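## Task

Take the green 1x2 brick nearest to the blue 2x4 brick and place it on top of that blue brick without disturbing any other brick, then open the gripper and move the hand away.

## Robot and tools

ROBOT. One arm (a Trossen wxai follower) with a two-finger parallel gripper; there is no second arm. Joints from base outward: waist, shoulder, elbow, wrist pitch, wrist yaw, wrist roll, plus the finger gap. Ranges in rad: waist -3.054 to 3.054, shoulder 0.000 to 3.142, elbow 0.000 to 2.356, wrist pitch -1.571 to 1.571, wrist yaw -1.571 to 1.571, wrist roll -3.142 to 3.142. Load limits in N m: waist 18.2, shoulder 22.5, elbow 22.4, wrist pitch 5.92, wrist yaw 5.9, wrist roll 5.54; a carried object adds to them. Reaching a load limit through contact freezes the arm for 10 s and drops the rest of that call.

FRAMES. Results report the hand in the scene frame: origin on the tabletop right under the arm base, +z up, +y to the left when facing along +x. end_effector_position (metres) is the point midway between the finger pads, 3 to 4 cm short of the fingertips; orientation is end_effector_quat_wxyz. The base may sit tilted on the table, and the printed position can be off, more so at long reach. Commands instead use the gripper's own axes: fingers point along its +x, and they close and open along its y.

execute_actions(actions). actions is a list of actions; each action is a table of 1 to 15 rows, each row run for one 1/30 s control step; a short table repeats its final row to fill 15 steps. An empty list only fetches state and images. Every row has 7 numbers in [-1, 1]: dx, dy, dz, rx, ry, rz, opening. The first six are an offset, not a pose: a target displacement relative to the hand's measured pose when that action began (for the first action in a call, the last pose reported in this scene), in gripper axes. Every row refers back to that same starting pose, not to the row before. Scale: 1.0 equals 0.6 m for dx, dy, dz and 180 degrees for the rotation; rx, ry, rz form a single rotation vector. opening is absolute: +1 fully open (0.088 m), about -0.80 where empty fingers touch, below that no further travel. Allow at least 0.5 s for a full close.

Each control step clips the command to within 70 mm and 16 degrees of the measured pose, then damped inverse kinematics drives the joints, favouring position over orientation. After an action the arm only continues to the last clipped pose, so large offsets need several actions. The result's Hand target line shows where the controller is heading; step readings list positions at some steps, with HELD marking a step that was partly held back.

move(target, speed, blocking). target is one row of 7 numbers as above: an offset in gripper axes from the pose in the latest result that showed one, plus an absolute opening, sent when the move starts. The hand follows a straight path lasting 0.5 to 10 s (cut off at 10 s), taking the shorter rotation. speed is m/s, 0.002 to 0.5, default 0.25; turning is capped at twice that in rad/s. The path ignores obstacles, the hand lags and may overshoot speed, especially with the arm near straight. Faster contact and targets deeper past the contact push harder. With blocking=false you get a result after 0.5 s while the arm carries on; until a result shows it ended, rows and moves are refused, so use wait or stop. The move: line tells how it ended (done, off_target, moving, held, fault), the distance from target, and limits: paced means the sent pose was clipped; held means a clearance check blocked some steps, after which the arm may jump faster than speed.

wait(seconds): 0 to 10; lets time pass holding the last command, returning early if a running move finishes. stop(): brakes a running move (needs room; fingers keep moving). zoom_image(camera, region): camera is cam_head_left, cam_head_right, cam_high, cam_low or cam_wrist; region [x0, y0, x1, y1] in pixels of that camera's latest 896x504 image, top-left origin, at most 504 by 504. read_manual(section): returns only the URDF licence texts, default "licences". finished_scene(scene): pass the current scene's number once the goal is met and stable; it cannot be undone, and its result gives the next task. Replying without any tool call ends everything.

RESULT LINES. Joint positions and velocities list the six joints in rad and rad/s, then the pad gap in m. grip_measured is the finger opening on the command scale. A pose unreachable line means the clearance check (which treats the mount under the base as arm) altered or blocked the command. MOTOR HOT appears from 50 °C; at 95 °C an OVER-TEMPERATURE FAULT holds the arm, and if it does not cool in 30 to 60 s power cuts and the arm goes limp.

GRIPPING. To hold something, keep commanding an opening well below grip_measured; more margin squeezes harder (about 34 N per pad max; a quick close can press harder and even spring open). Readings may be off by about 1 mm throughout.

PRACTICE. Friction can leave the hand short or slightly tilted, and tiny moves may not happen, so check position and orientation after each move and correct tilt. The robot holds its last command while you think. Loose objects may be nudged occasionally. Avoid dropping bricks, hitting or shoving hard, and anything leaving the table. Smooth, low-effort, quick motion is preferred.

Each tool is called after "Call:" by a JSON object that holds its "fn" and its "kwargs", one argument or row to a line.

## Session

Call:
{"fn": "execute_actions", "kwargs": {
  "actions": []
}}

Scene clock: 0.00 s.
end_effector_position=(+0.1752, -0.3355, +0.1469) grip_measured=+0.835 end_effector_quat_wxyz=(+0.506, +0.745, +0.375, -0.221) end_effector_velocity=(-0.001, -0.001, -0.001) end_effector_angular_velocity=(-0.014, +0.003, +0.001)
Joint positions: [-0.982  1.02   1.399 -1.24  -0.342  0.547  0.08 ]
Joint velocities: [-0.002 -0.002 -0.002  0.007  0.007 -0.007  0.   ]
Motor temperatures (°C, as the motors report them): [27 25 25 27 25 27]
Heat: hottest waist 27 °C (+0.0 °C/min).
Hand target: +0.175, -0.335, +0.147; +0.506, +0.745, +0.375, -0.221

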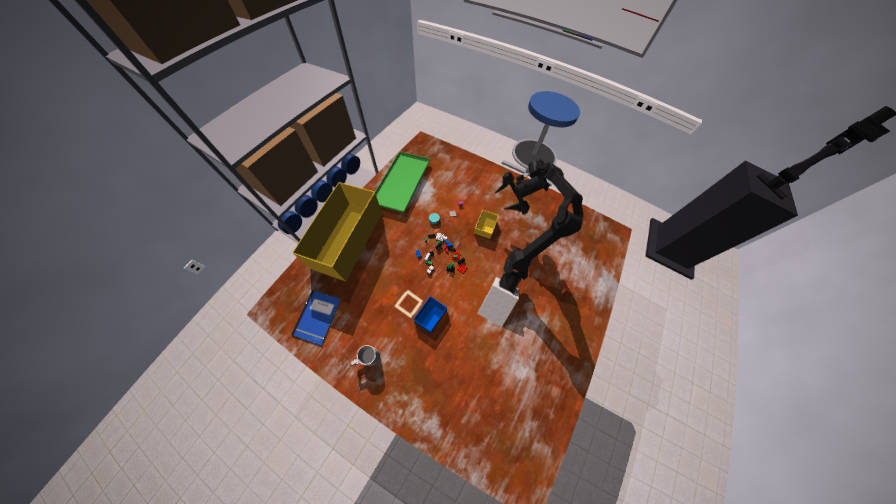

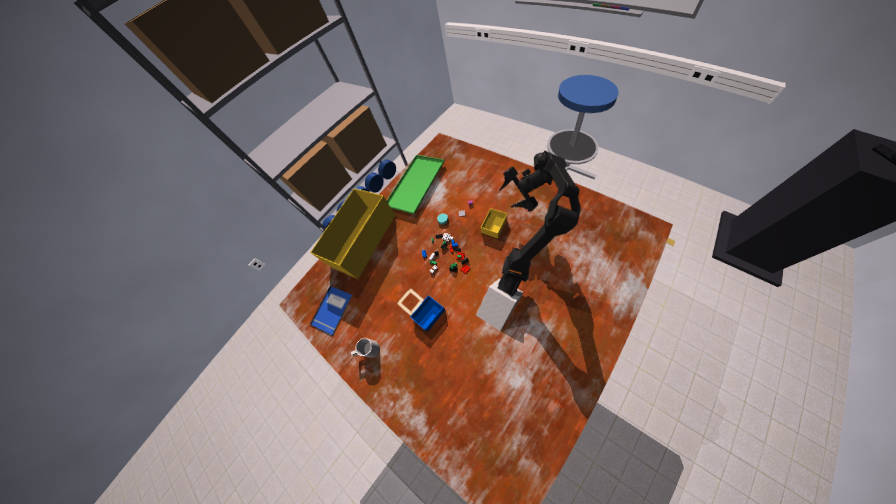

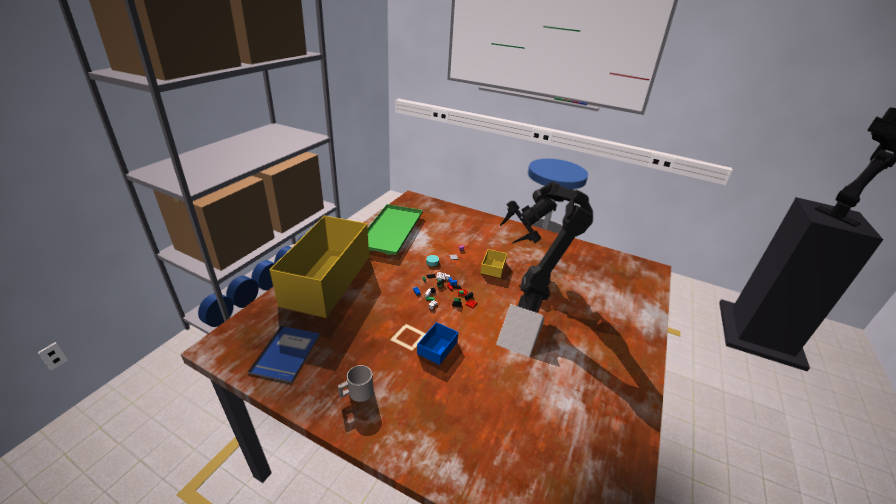

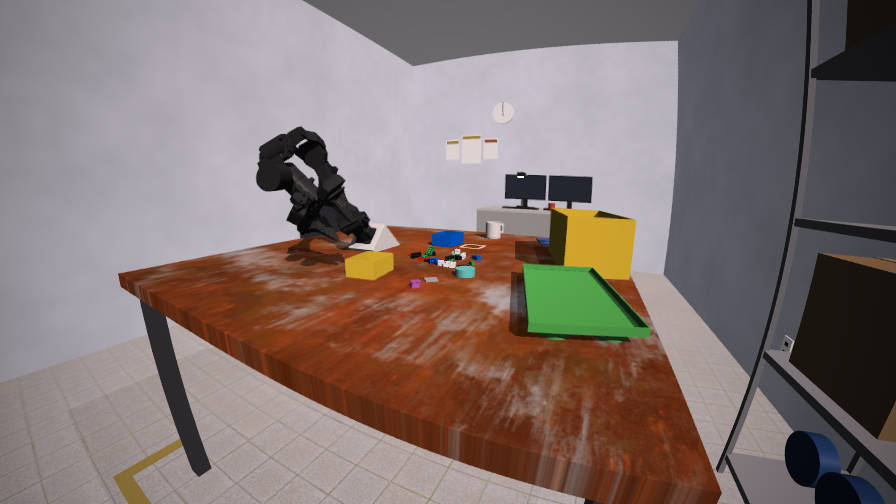

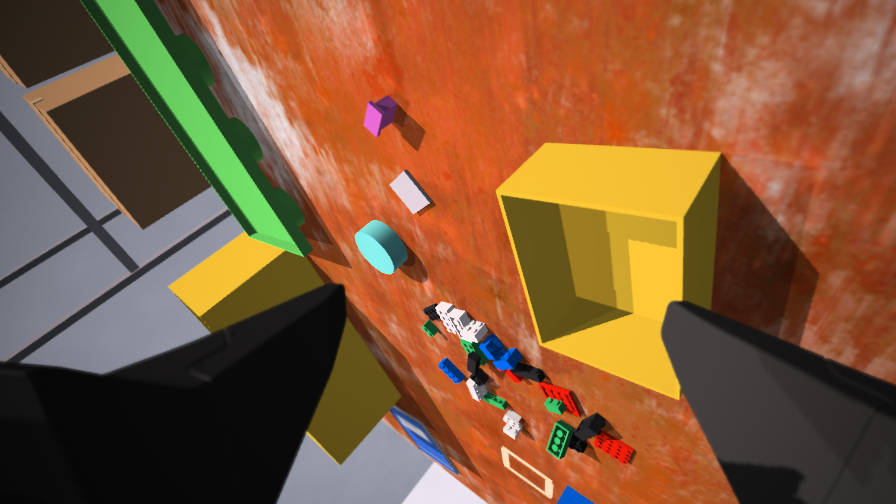

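Call:
{"fn": "zoom_image", "kwargs": {
  "camera": "cam_high",
  "region": [400, 255, 490, 320]
}}

Call:
{"fn": "zoom_image", "kwargs": {
  "camera": "cam_wrist",
  "region": [400, 290, 650, 480]
}}

Call:
{"fn": "zoom_image", "kwargs": {
  "camera": "cam_head_left",
  "region": [405, 225, 480, 285]
}}

Region (400, 255, 490, 320) of cam_high's 896x504 image, scaled by 5.600, with more detail than that image has.

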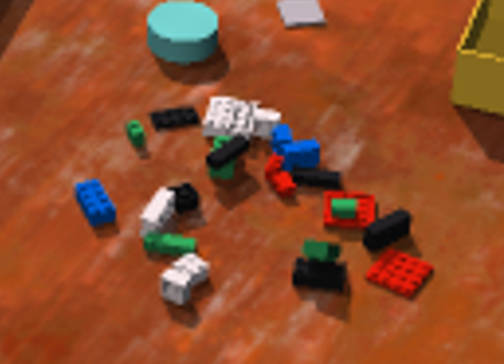

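Region (400, 290, 650, 480) of cam_wrist's 896x504 image, scaled by 2.016, with more detail than that image has; it fills the top 383 rows of this view, and the rest is white.

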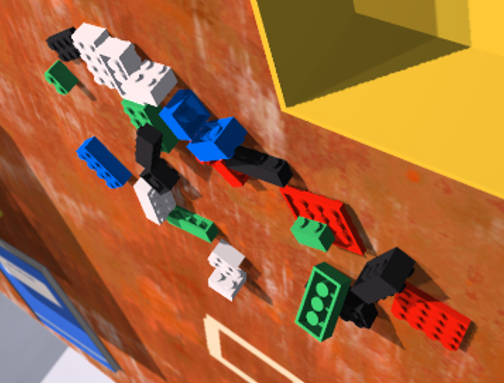

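Region (405, 225, 480, 285) of cam_head_left's 896x504 image, scaled by 6.720, with more detail than that image has; it fills the top 403 rows of this view, and the rest is white.

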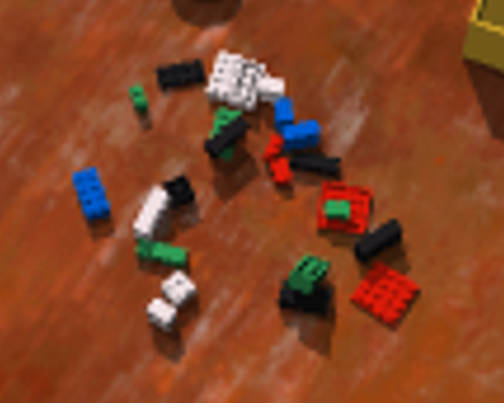

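Call:
{"fn": "move", "kwargs": {
  "target": [0.219, 0.159, -0.384, -0.028, -0.128, -0.214, 0.8],
  "speed": 0.2
}}

Scene clock: 3.10 s.
end_effector_position=(+0.3209, -0.1015, +0.2023) grip_measured=+0.800 end_effector_quat_wxyz=(+0.520, +0.546, +0.478, -0.450) end_effector_velocity=(-0.002, -0.001, -0.001) end_effector_angular_velocity=(+0.002, +0.009, +0.012)
Joint positions: [ 0.437  1.87   1.611 -1.572  0.763  2.086  0.078]
Joint velocities: [-0.002 -0.002 -0.002 -0.007 -0.007 -0.007 -0.   ]
Motor temperatures (°C, as the motors report them): [27 26 25 27 25 27]
Heat: hottest waist 27 °C (+0.0 °C/min).
Hand target: +0.322, -0.100, +0.202; +0.520, +0.545, +0.478, -0.451
Off the commanded pose: 0.003 m, 8 deg.
joint sent to its limit — the command would take joint 4 (wrist pitch) past its lower limit, so that joint was sent only as far as its limit.
move: off_target

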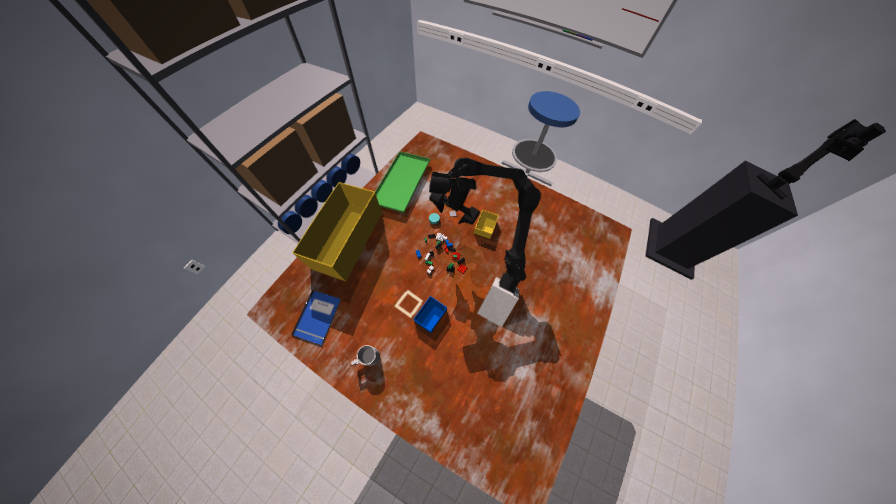

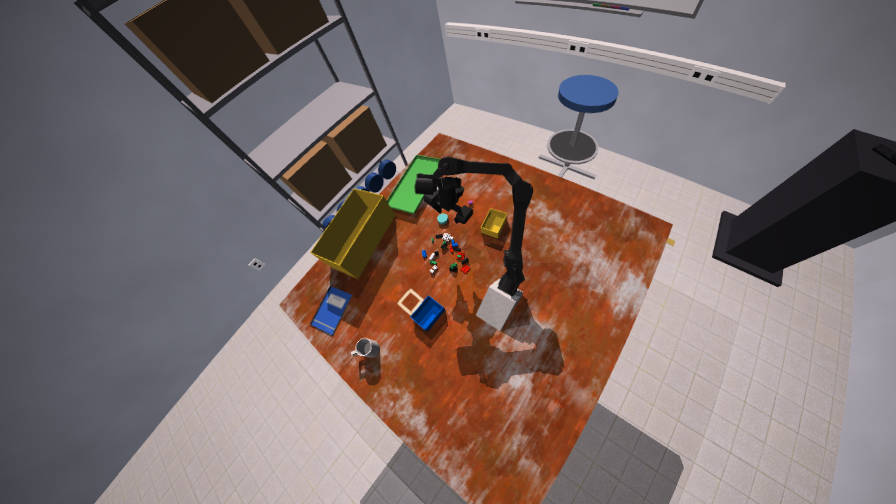

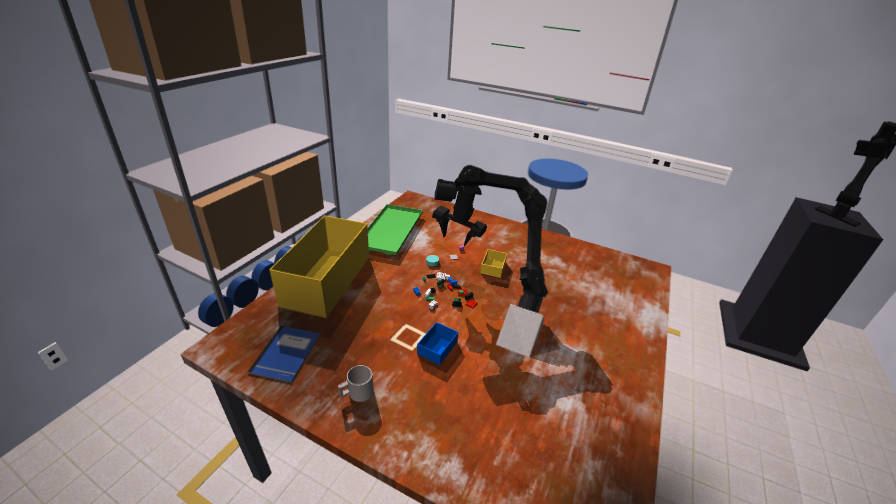

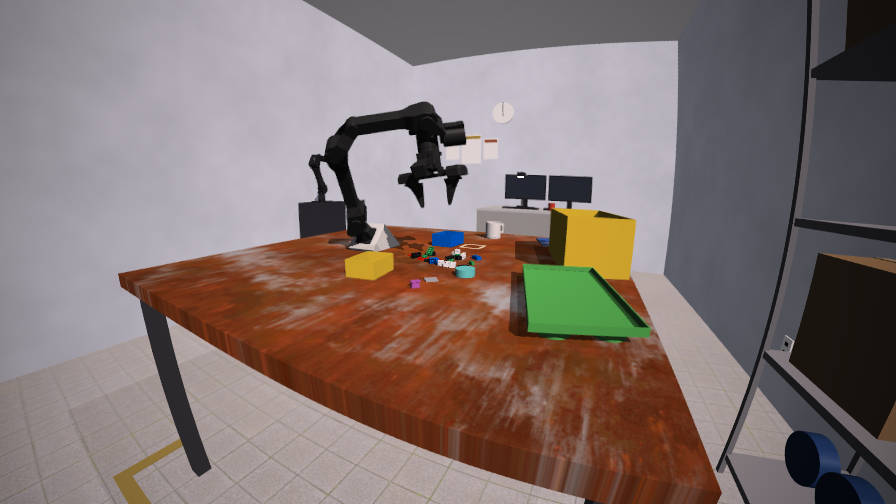

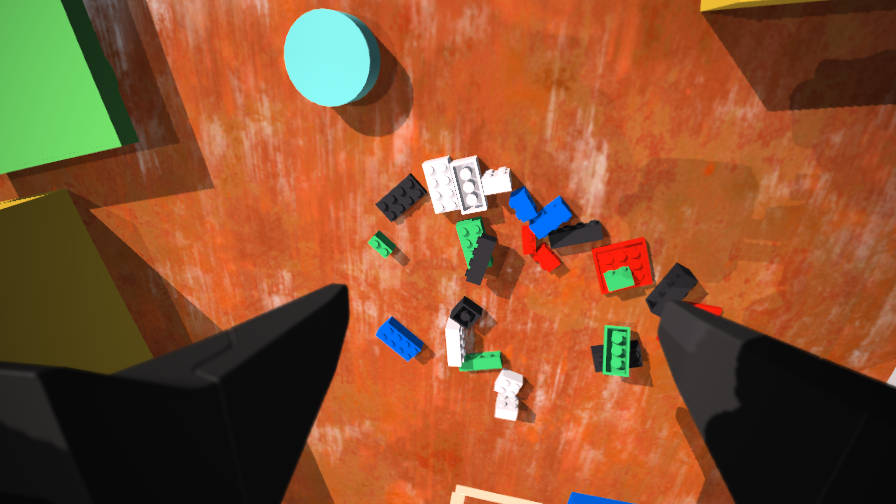

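Call:
{"fn": "zoom_image", "kwargs": {
  "camera": "cam_wrist",
  "region": [350, 140, 720, 430]
}}

Region (350, 140, 720, 430) of cam_wrist's 896x504 image, scaled by 1.362, with more detail than that image has; it fills the top 395 rows of this view, and the rest is white.

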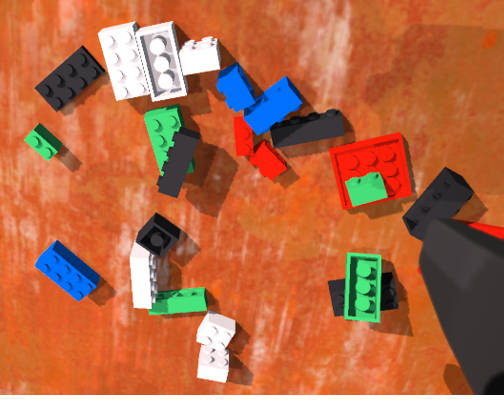

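Call:
{"fn": "zoom_image", "kwargs": {
  "camera": "cam_wrist",
  "region": [490, 170, 670, 300]
}}

Call:
{"fn": "zoom_image", "kwargs": {
  "camera": "cam_wrist",
  "region": [350, 210, 530, 390]
}}

Call:
{"fn": "zoom_image", "kwargs": {
  "camera": "cam_low",
  "region": [400, 235, 500, 280]
}}

Region (490, 170, 670, 300) of cam_wrist's 896x504 image, scaled by 2.800, with more detail than that image has.

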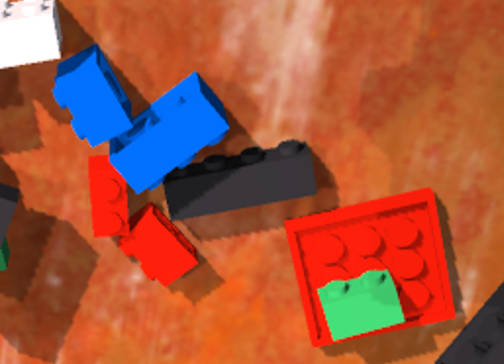

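Region (350, 210, 530, 390) of cam_wrist's 896x504 image, scaled by 2.800, with more detail than that image has.

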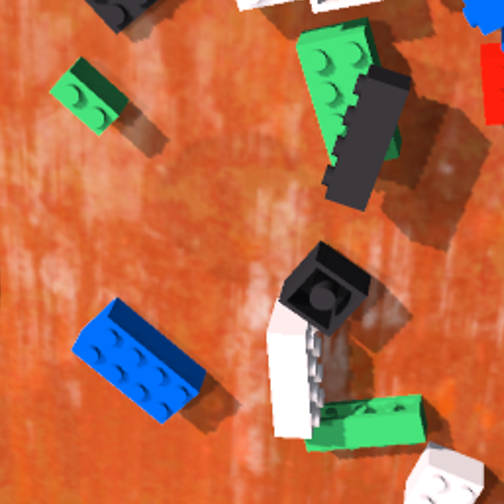

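Region (400, 235, 500, 280) of cam_low's 896x504 image, scaled by 5.040, with more detail than that image has; it fills the top 227 rows of this view, and the rest is white.

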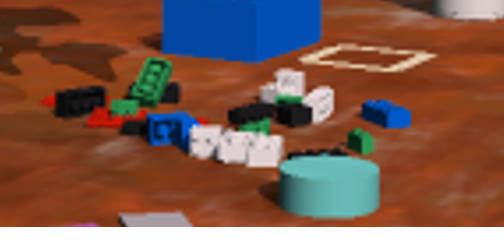

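Call:
{"fn": "move", "kwargs": {
  "target": [0.188, 0.0905, -0.059, -0.294, 0.0046, -0.049, 0.0],
  "speed": 0.2
}}

Scene clock: 6.47 s.
end_effector_position=(+0.3879, -0.0607, +0.1028) grip_measured=+0.000 end_effector_quat_wxyz=(+0.671, +0.227, +0.670, -0.223) end_effector_velocity=(+0.000, +0.000, +0.002) end_effector_angular_velocity=(+0.022, +0.006, +0.015)
Joint positions: [ 0.245  2.202  1.697 -1.346  0.798  1.047  0.039]
Joint velocities: [-0.002 -0.002  0.012 -0.007 -0.022 -0.022 -0.   ]
Motor temperatures (°C, as the motors report them): [28 26 26 27 25 27]
Heat: hottest waist 28 °C (+9.3 °C/min).
Hand target: +0.390, -0.059, +0.100; +0.670, +0.223, +0.672, -0.223
Off the commanded pose: 0.003 m, 0 deg.
move: done

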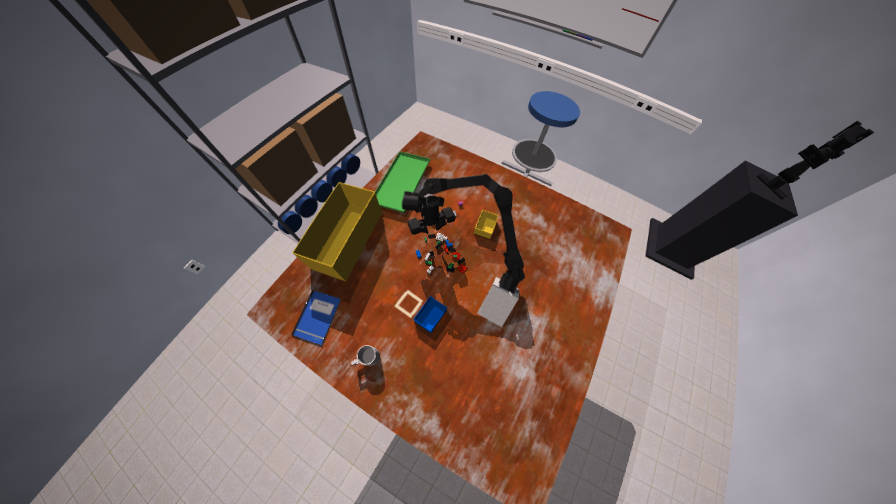

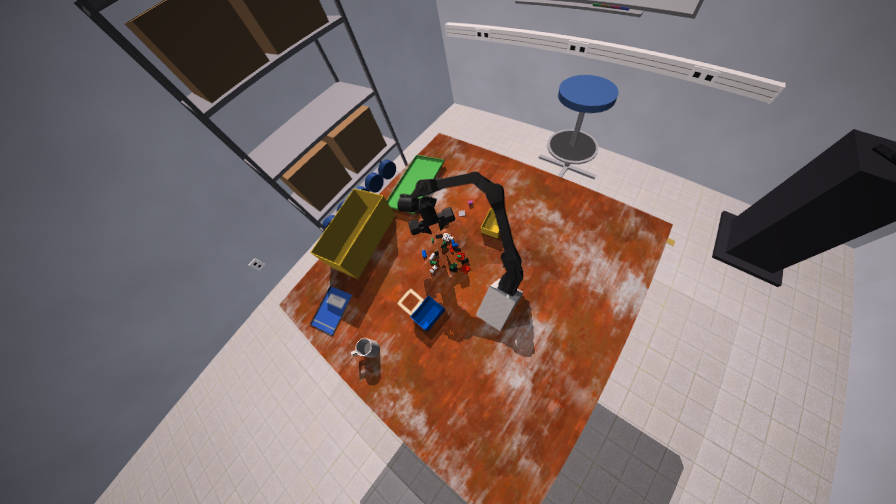

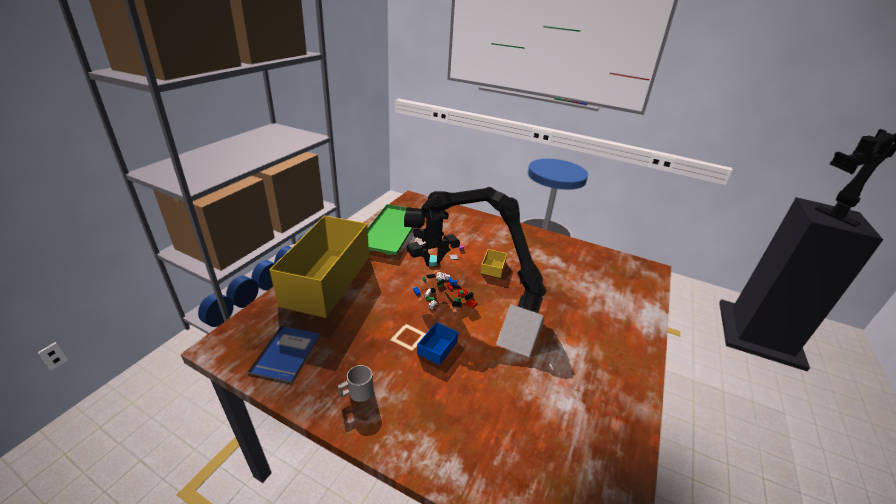

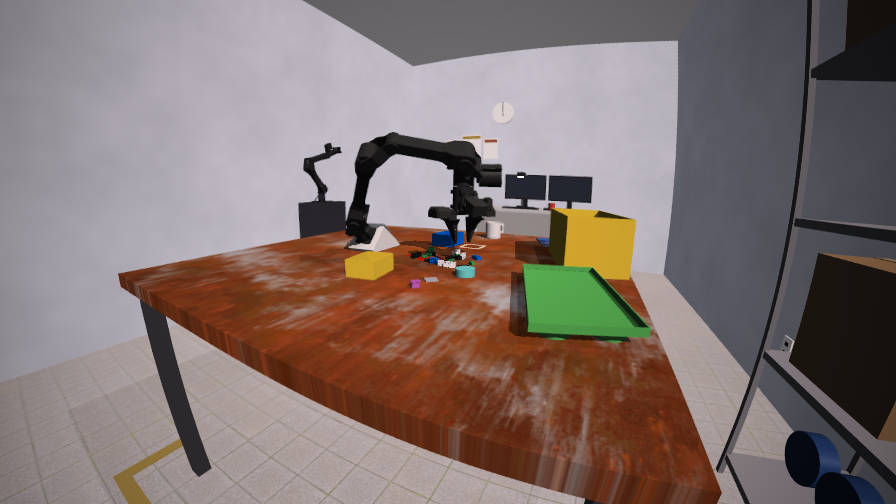

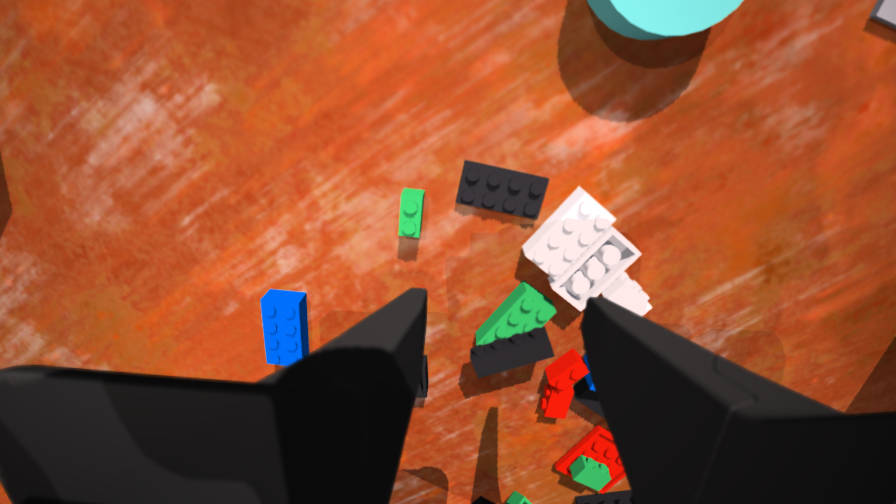

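Call:
{"fn": "move", "kwargs": {
  "target": [0.063, 0.048, 0.024, 0, 0, 0, -0.2],
  "speed": 0.1
}}

Scene clock: 7.67 s.
end_effector_position=(+0.4155, -0.0479, +0.0686) grip_measured=-0.200 end_effector_quat_wxyz=(+0.671, +0.230, +0.668, -0.223) end_effector_velocity=(-0.002, -0.002, +0.002) end_effector_angular_velocity=(-0.011, +0.007, +0.036)
Joint positions: [ 0.188  2.309  1.751 -1.227  0.81   0.968  0.029]
Joint velocities: [ 0.002 -0.002  0.002 -0.022  0.007 -0.022 -0.   ]
Motor temperatures (°C, as the motors report them): [28 26 26 27 25 27]
Heat: hottest waist 28 °C (+7.8 °C/min).
Hand target: +0.417, -0.046, +0.065; +0.671, +0.226, +0.670, -0.223
Off the commanded pose: 0.004 m, 0 deg.
move: done

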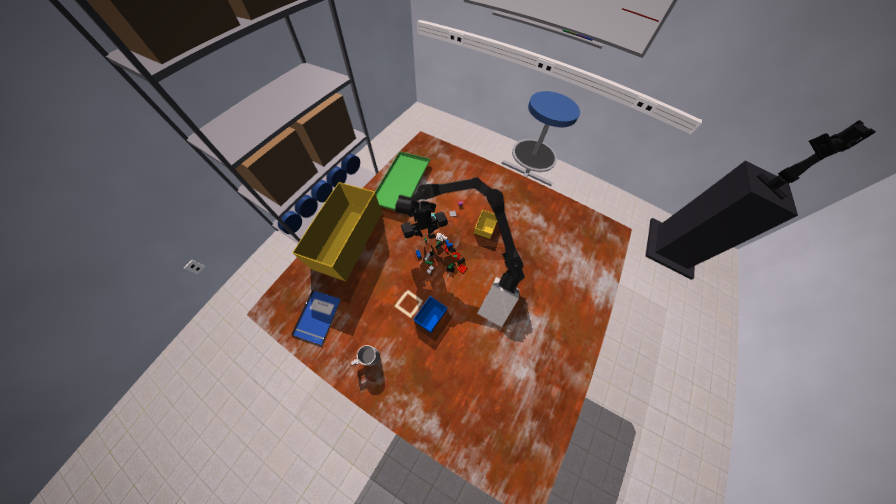

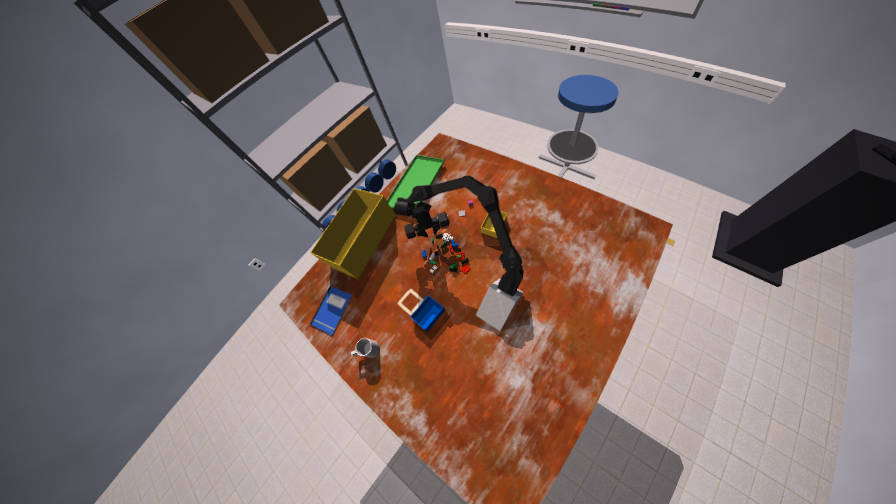

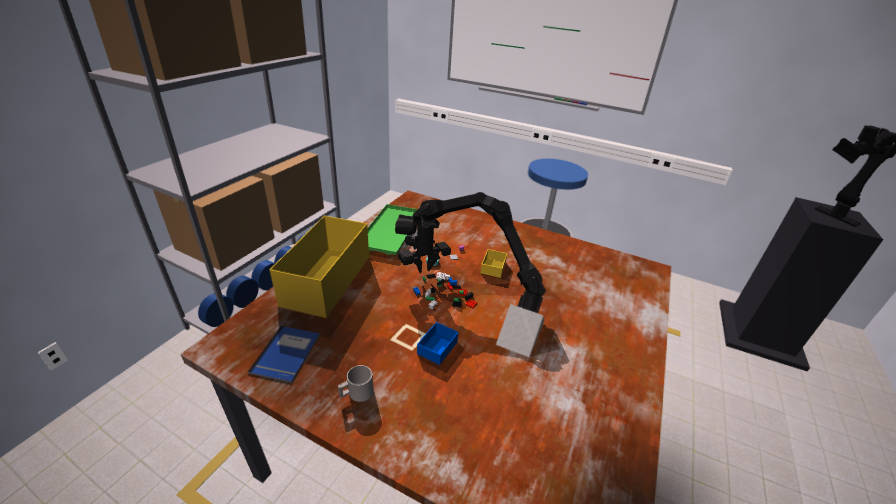

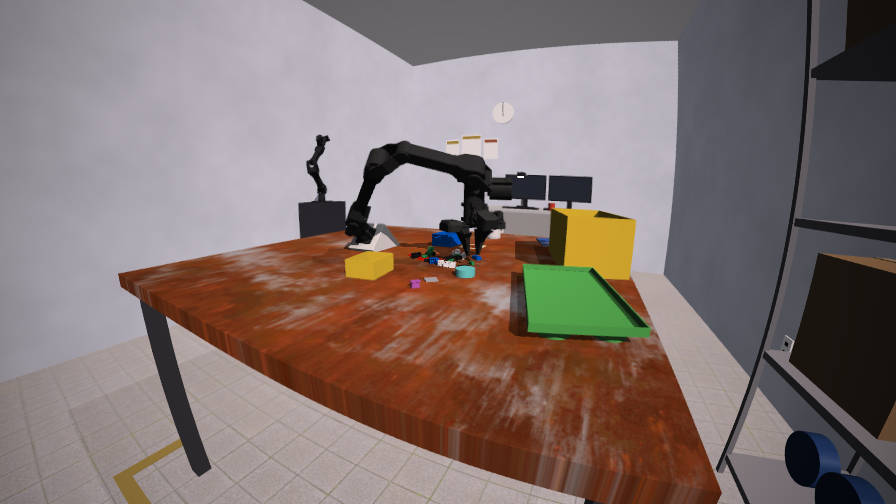

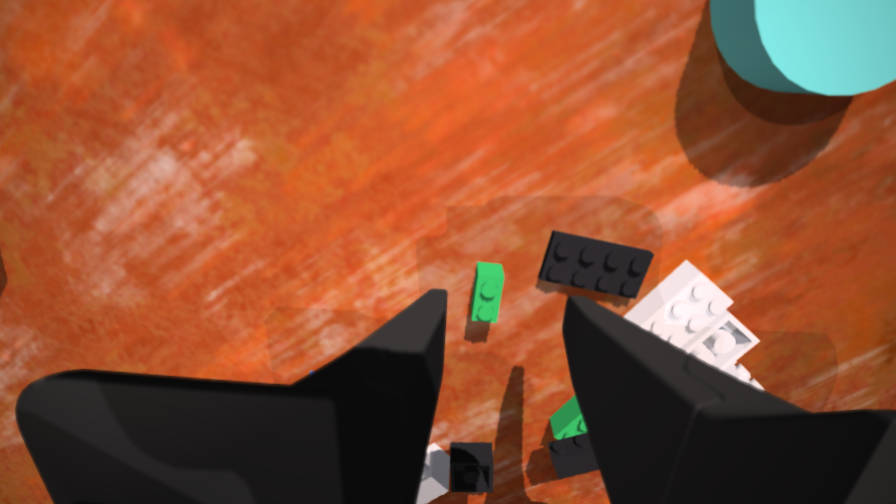

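Call:
{"fn": "move", "kwargs": {
  "target": [0.03, 0.005, -0.005, 0, 0, 0, -0.42],
  "speed": 0.05
}}

Call:
{"fn": "zoom_image", "kwargs": {
  "camera": "cam_low",
  "region": [420, 210, 520, 280]
}}

Scene clock: 8.67 s.
end_effector_position=(+0.4168, -0.0445, +0.0544) grip_measured=-0.420 end_effector_quat_wxyz=(+0.672, +0.236, +0.665, -0.224) end_effector_velocity=(-0.002, +0.000, +0.001) end_effector_angular_velocity=(+0.020, +0.009, +0.023)
Joint positions: [ 0.167  2.309  1.705 -1.147  0.811  0.938  0.018]
Joint velocities: [-0.002 -0.007 -0.002 -0.007 -0.022 -0.022 -0.   ]
Motor temperatures (°C, as the motors report them): [29 26 26 27 25 27]
Heat: hottest waist 29 °C (+13.8 °C/min).
Hand target: +0.415, -0.044, +0.051; +0.671, +0.231, +0.669, -0.223
Off the commanded pose: 0.004 m, 1 deg.
move: done

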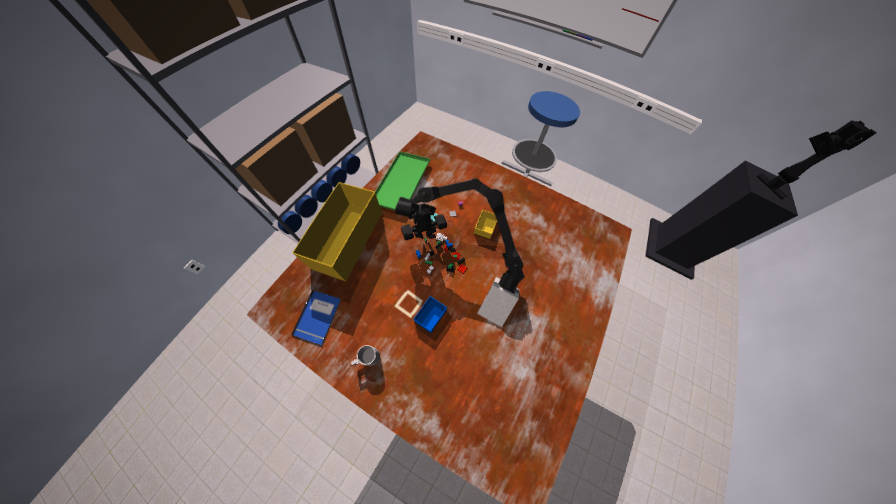

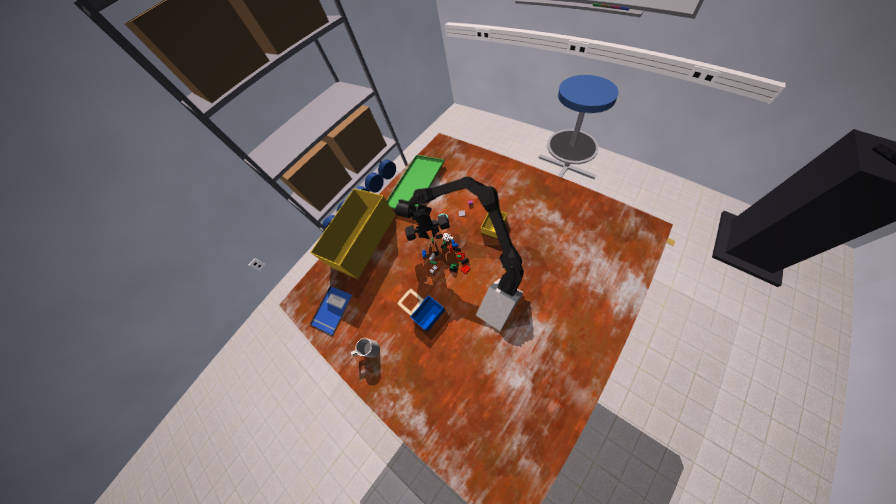

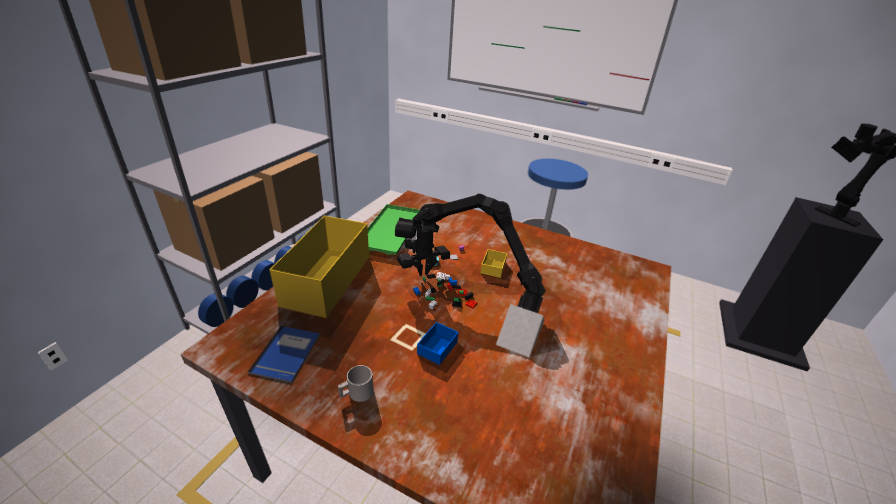

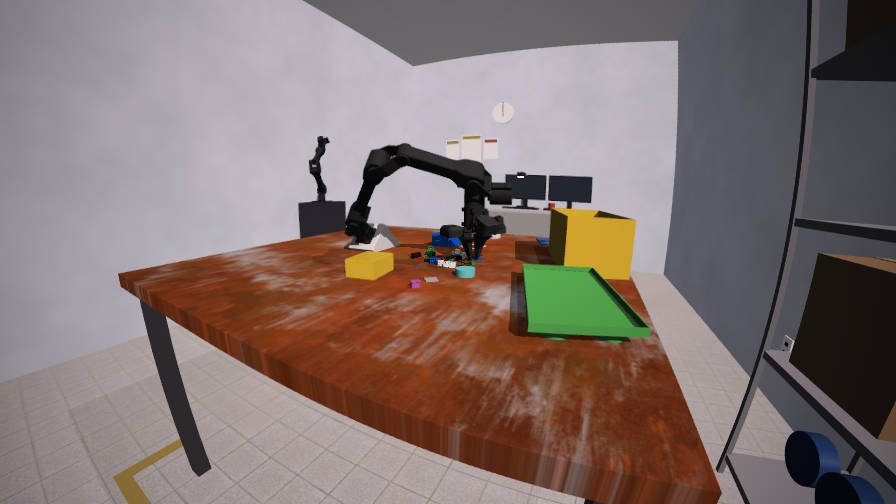

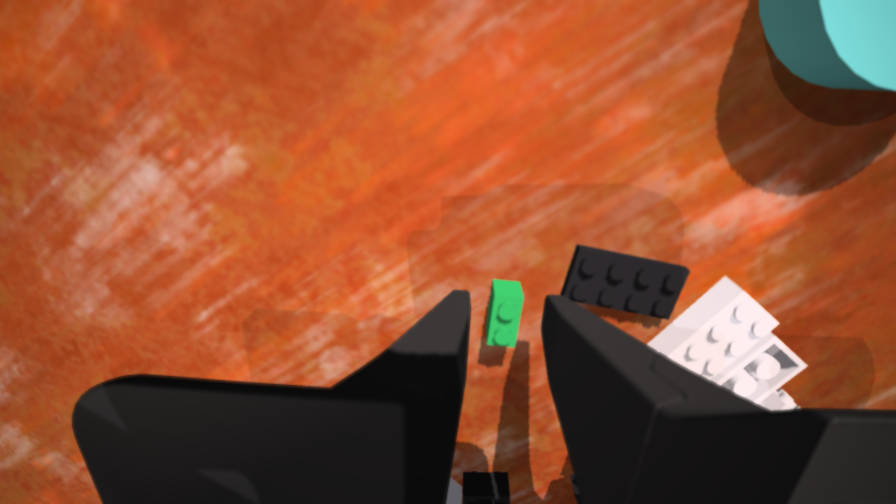

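Region (420, 210, 520, 280) of cam_low's 896x504 image, scaled by 5.040, with more detail than that image has; it fills the top 353 rows of this view, and the rest is white.

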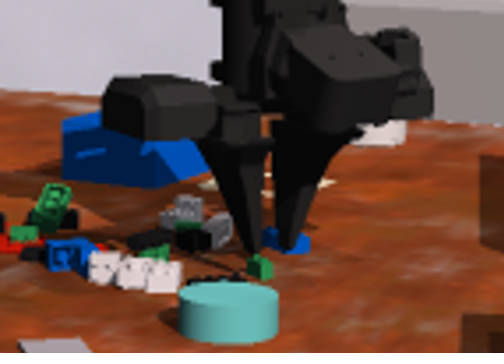

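Call:
{"fn": "move", "kwargs": {
  "target": [0.028, 0.0, -0.007, 0, 0, 0, -0.42],
  "speed": 0.04
}}

Call:
{"fn": "zoom_image", "kwargs": {
  "camera": "cam_low",
  "region": [420, 210, 520, 280]
}}

Scene clock: 9.53 s.
end_effector_position=(+0.4150, -0.0400, +0.0392) grip_measured=-0.420 end_effector_quat_wxyz=(+0.672, +0.239, +0.664, -0.223) end_effector_velocity=(+0.002, +0.003, -0.000) end_effector_angular_velocity=(+0.025, -0.008, +0.005)
Joint positions: [ 0.148  2.309  1.65  -1.066  0.811  0.91   0.018]
Joint velocities: [-0.002 -0.002 -0.002  0.022 -0.022 -0.022  0.   ]
Motor temperatures (°C, as the motors report them): [29 26 26 27 25 27]
Heat: hottest waist 29 °C (+12.6 °C/min).
Hand target: +0.414, -0.041, +0.038; +0.672, +0.236, +0.665, -0.224
Off the commanded pose: 0.003 m, 0 deg.
move: done

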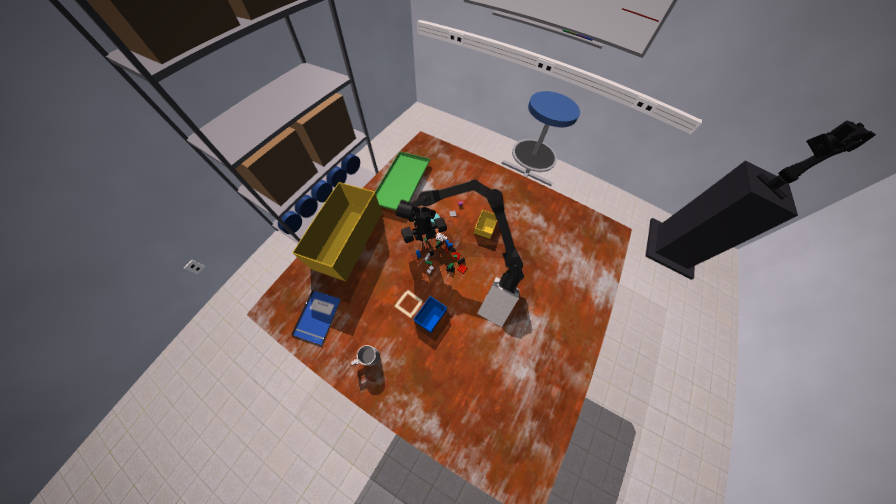

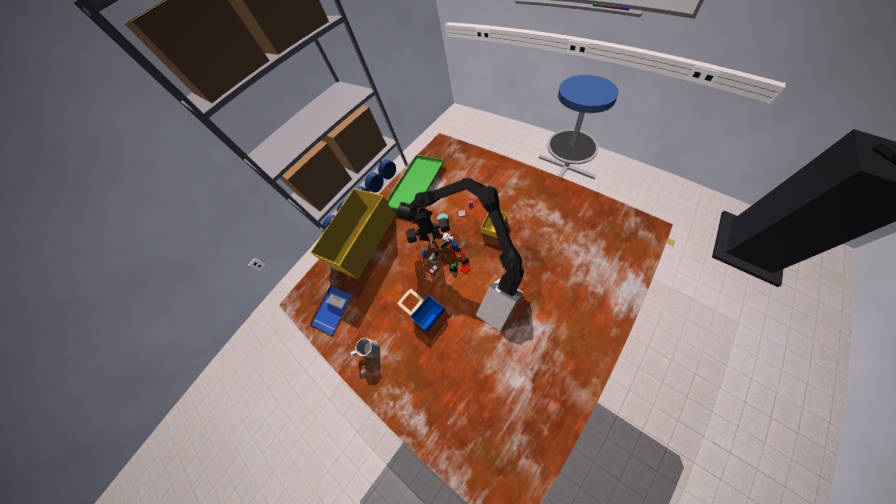

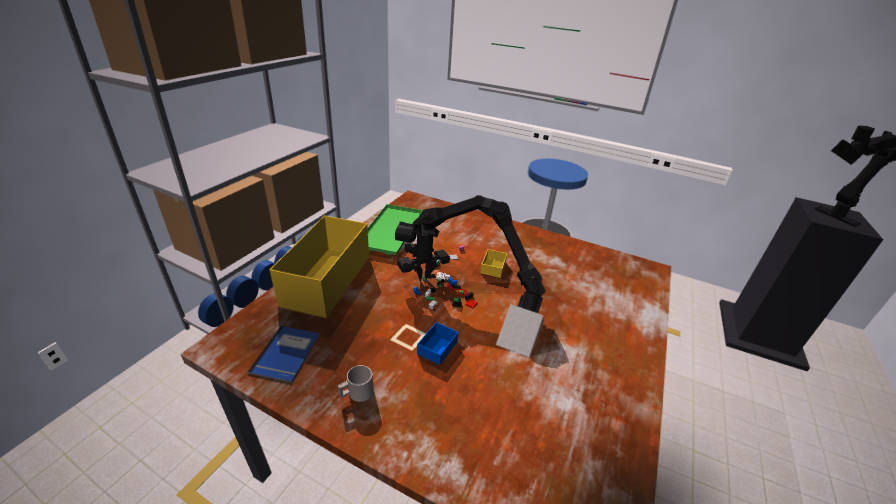

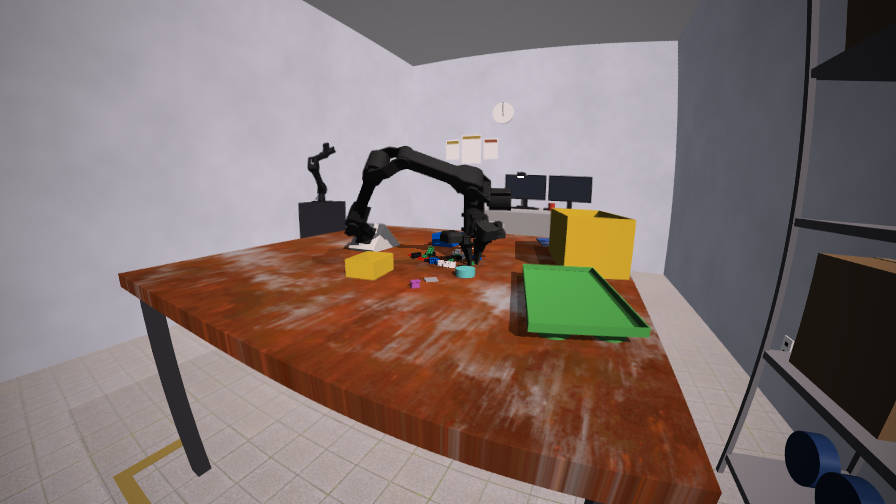

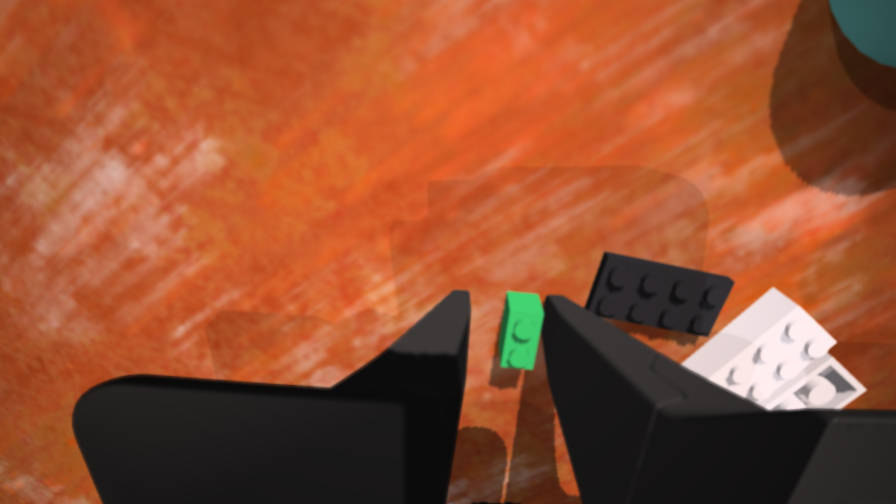

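Region (420, 210, 520, 280) of cam_low's 896x504 image, scaled by 5.040, with more detail than that image has; it fills the top 353 rows of this view, and the rest is white.

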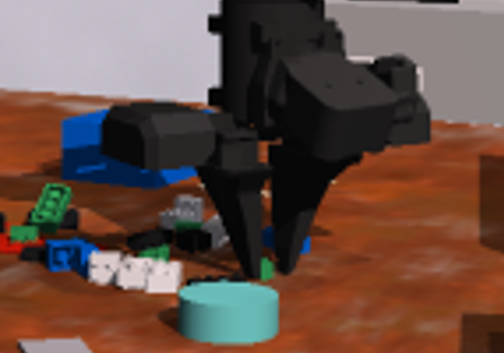

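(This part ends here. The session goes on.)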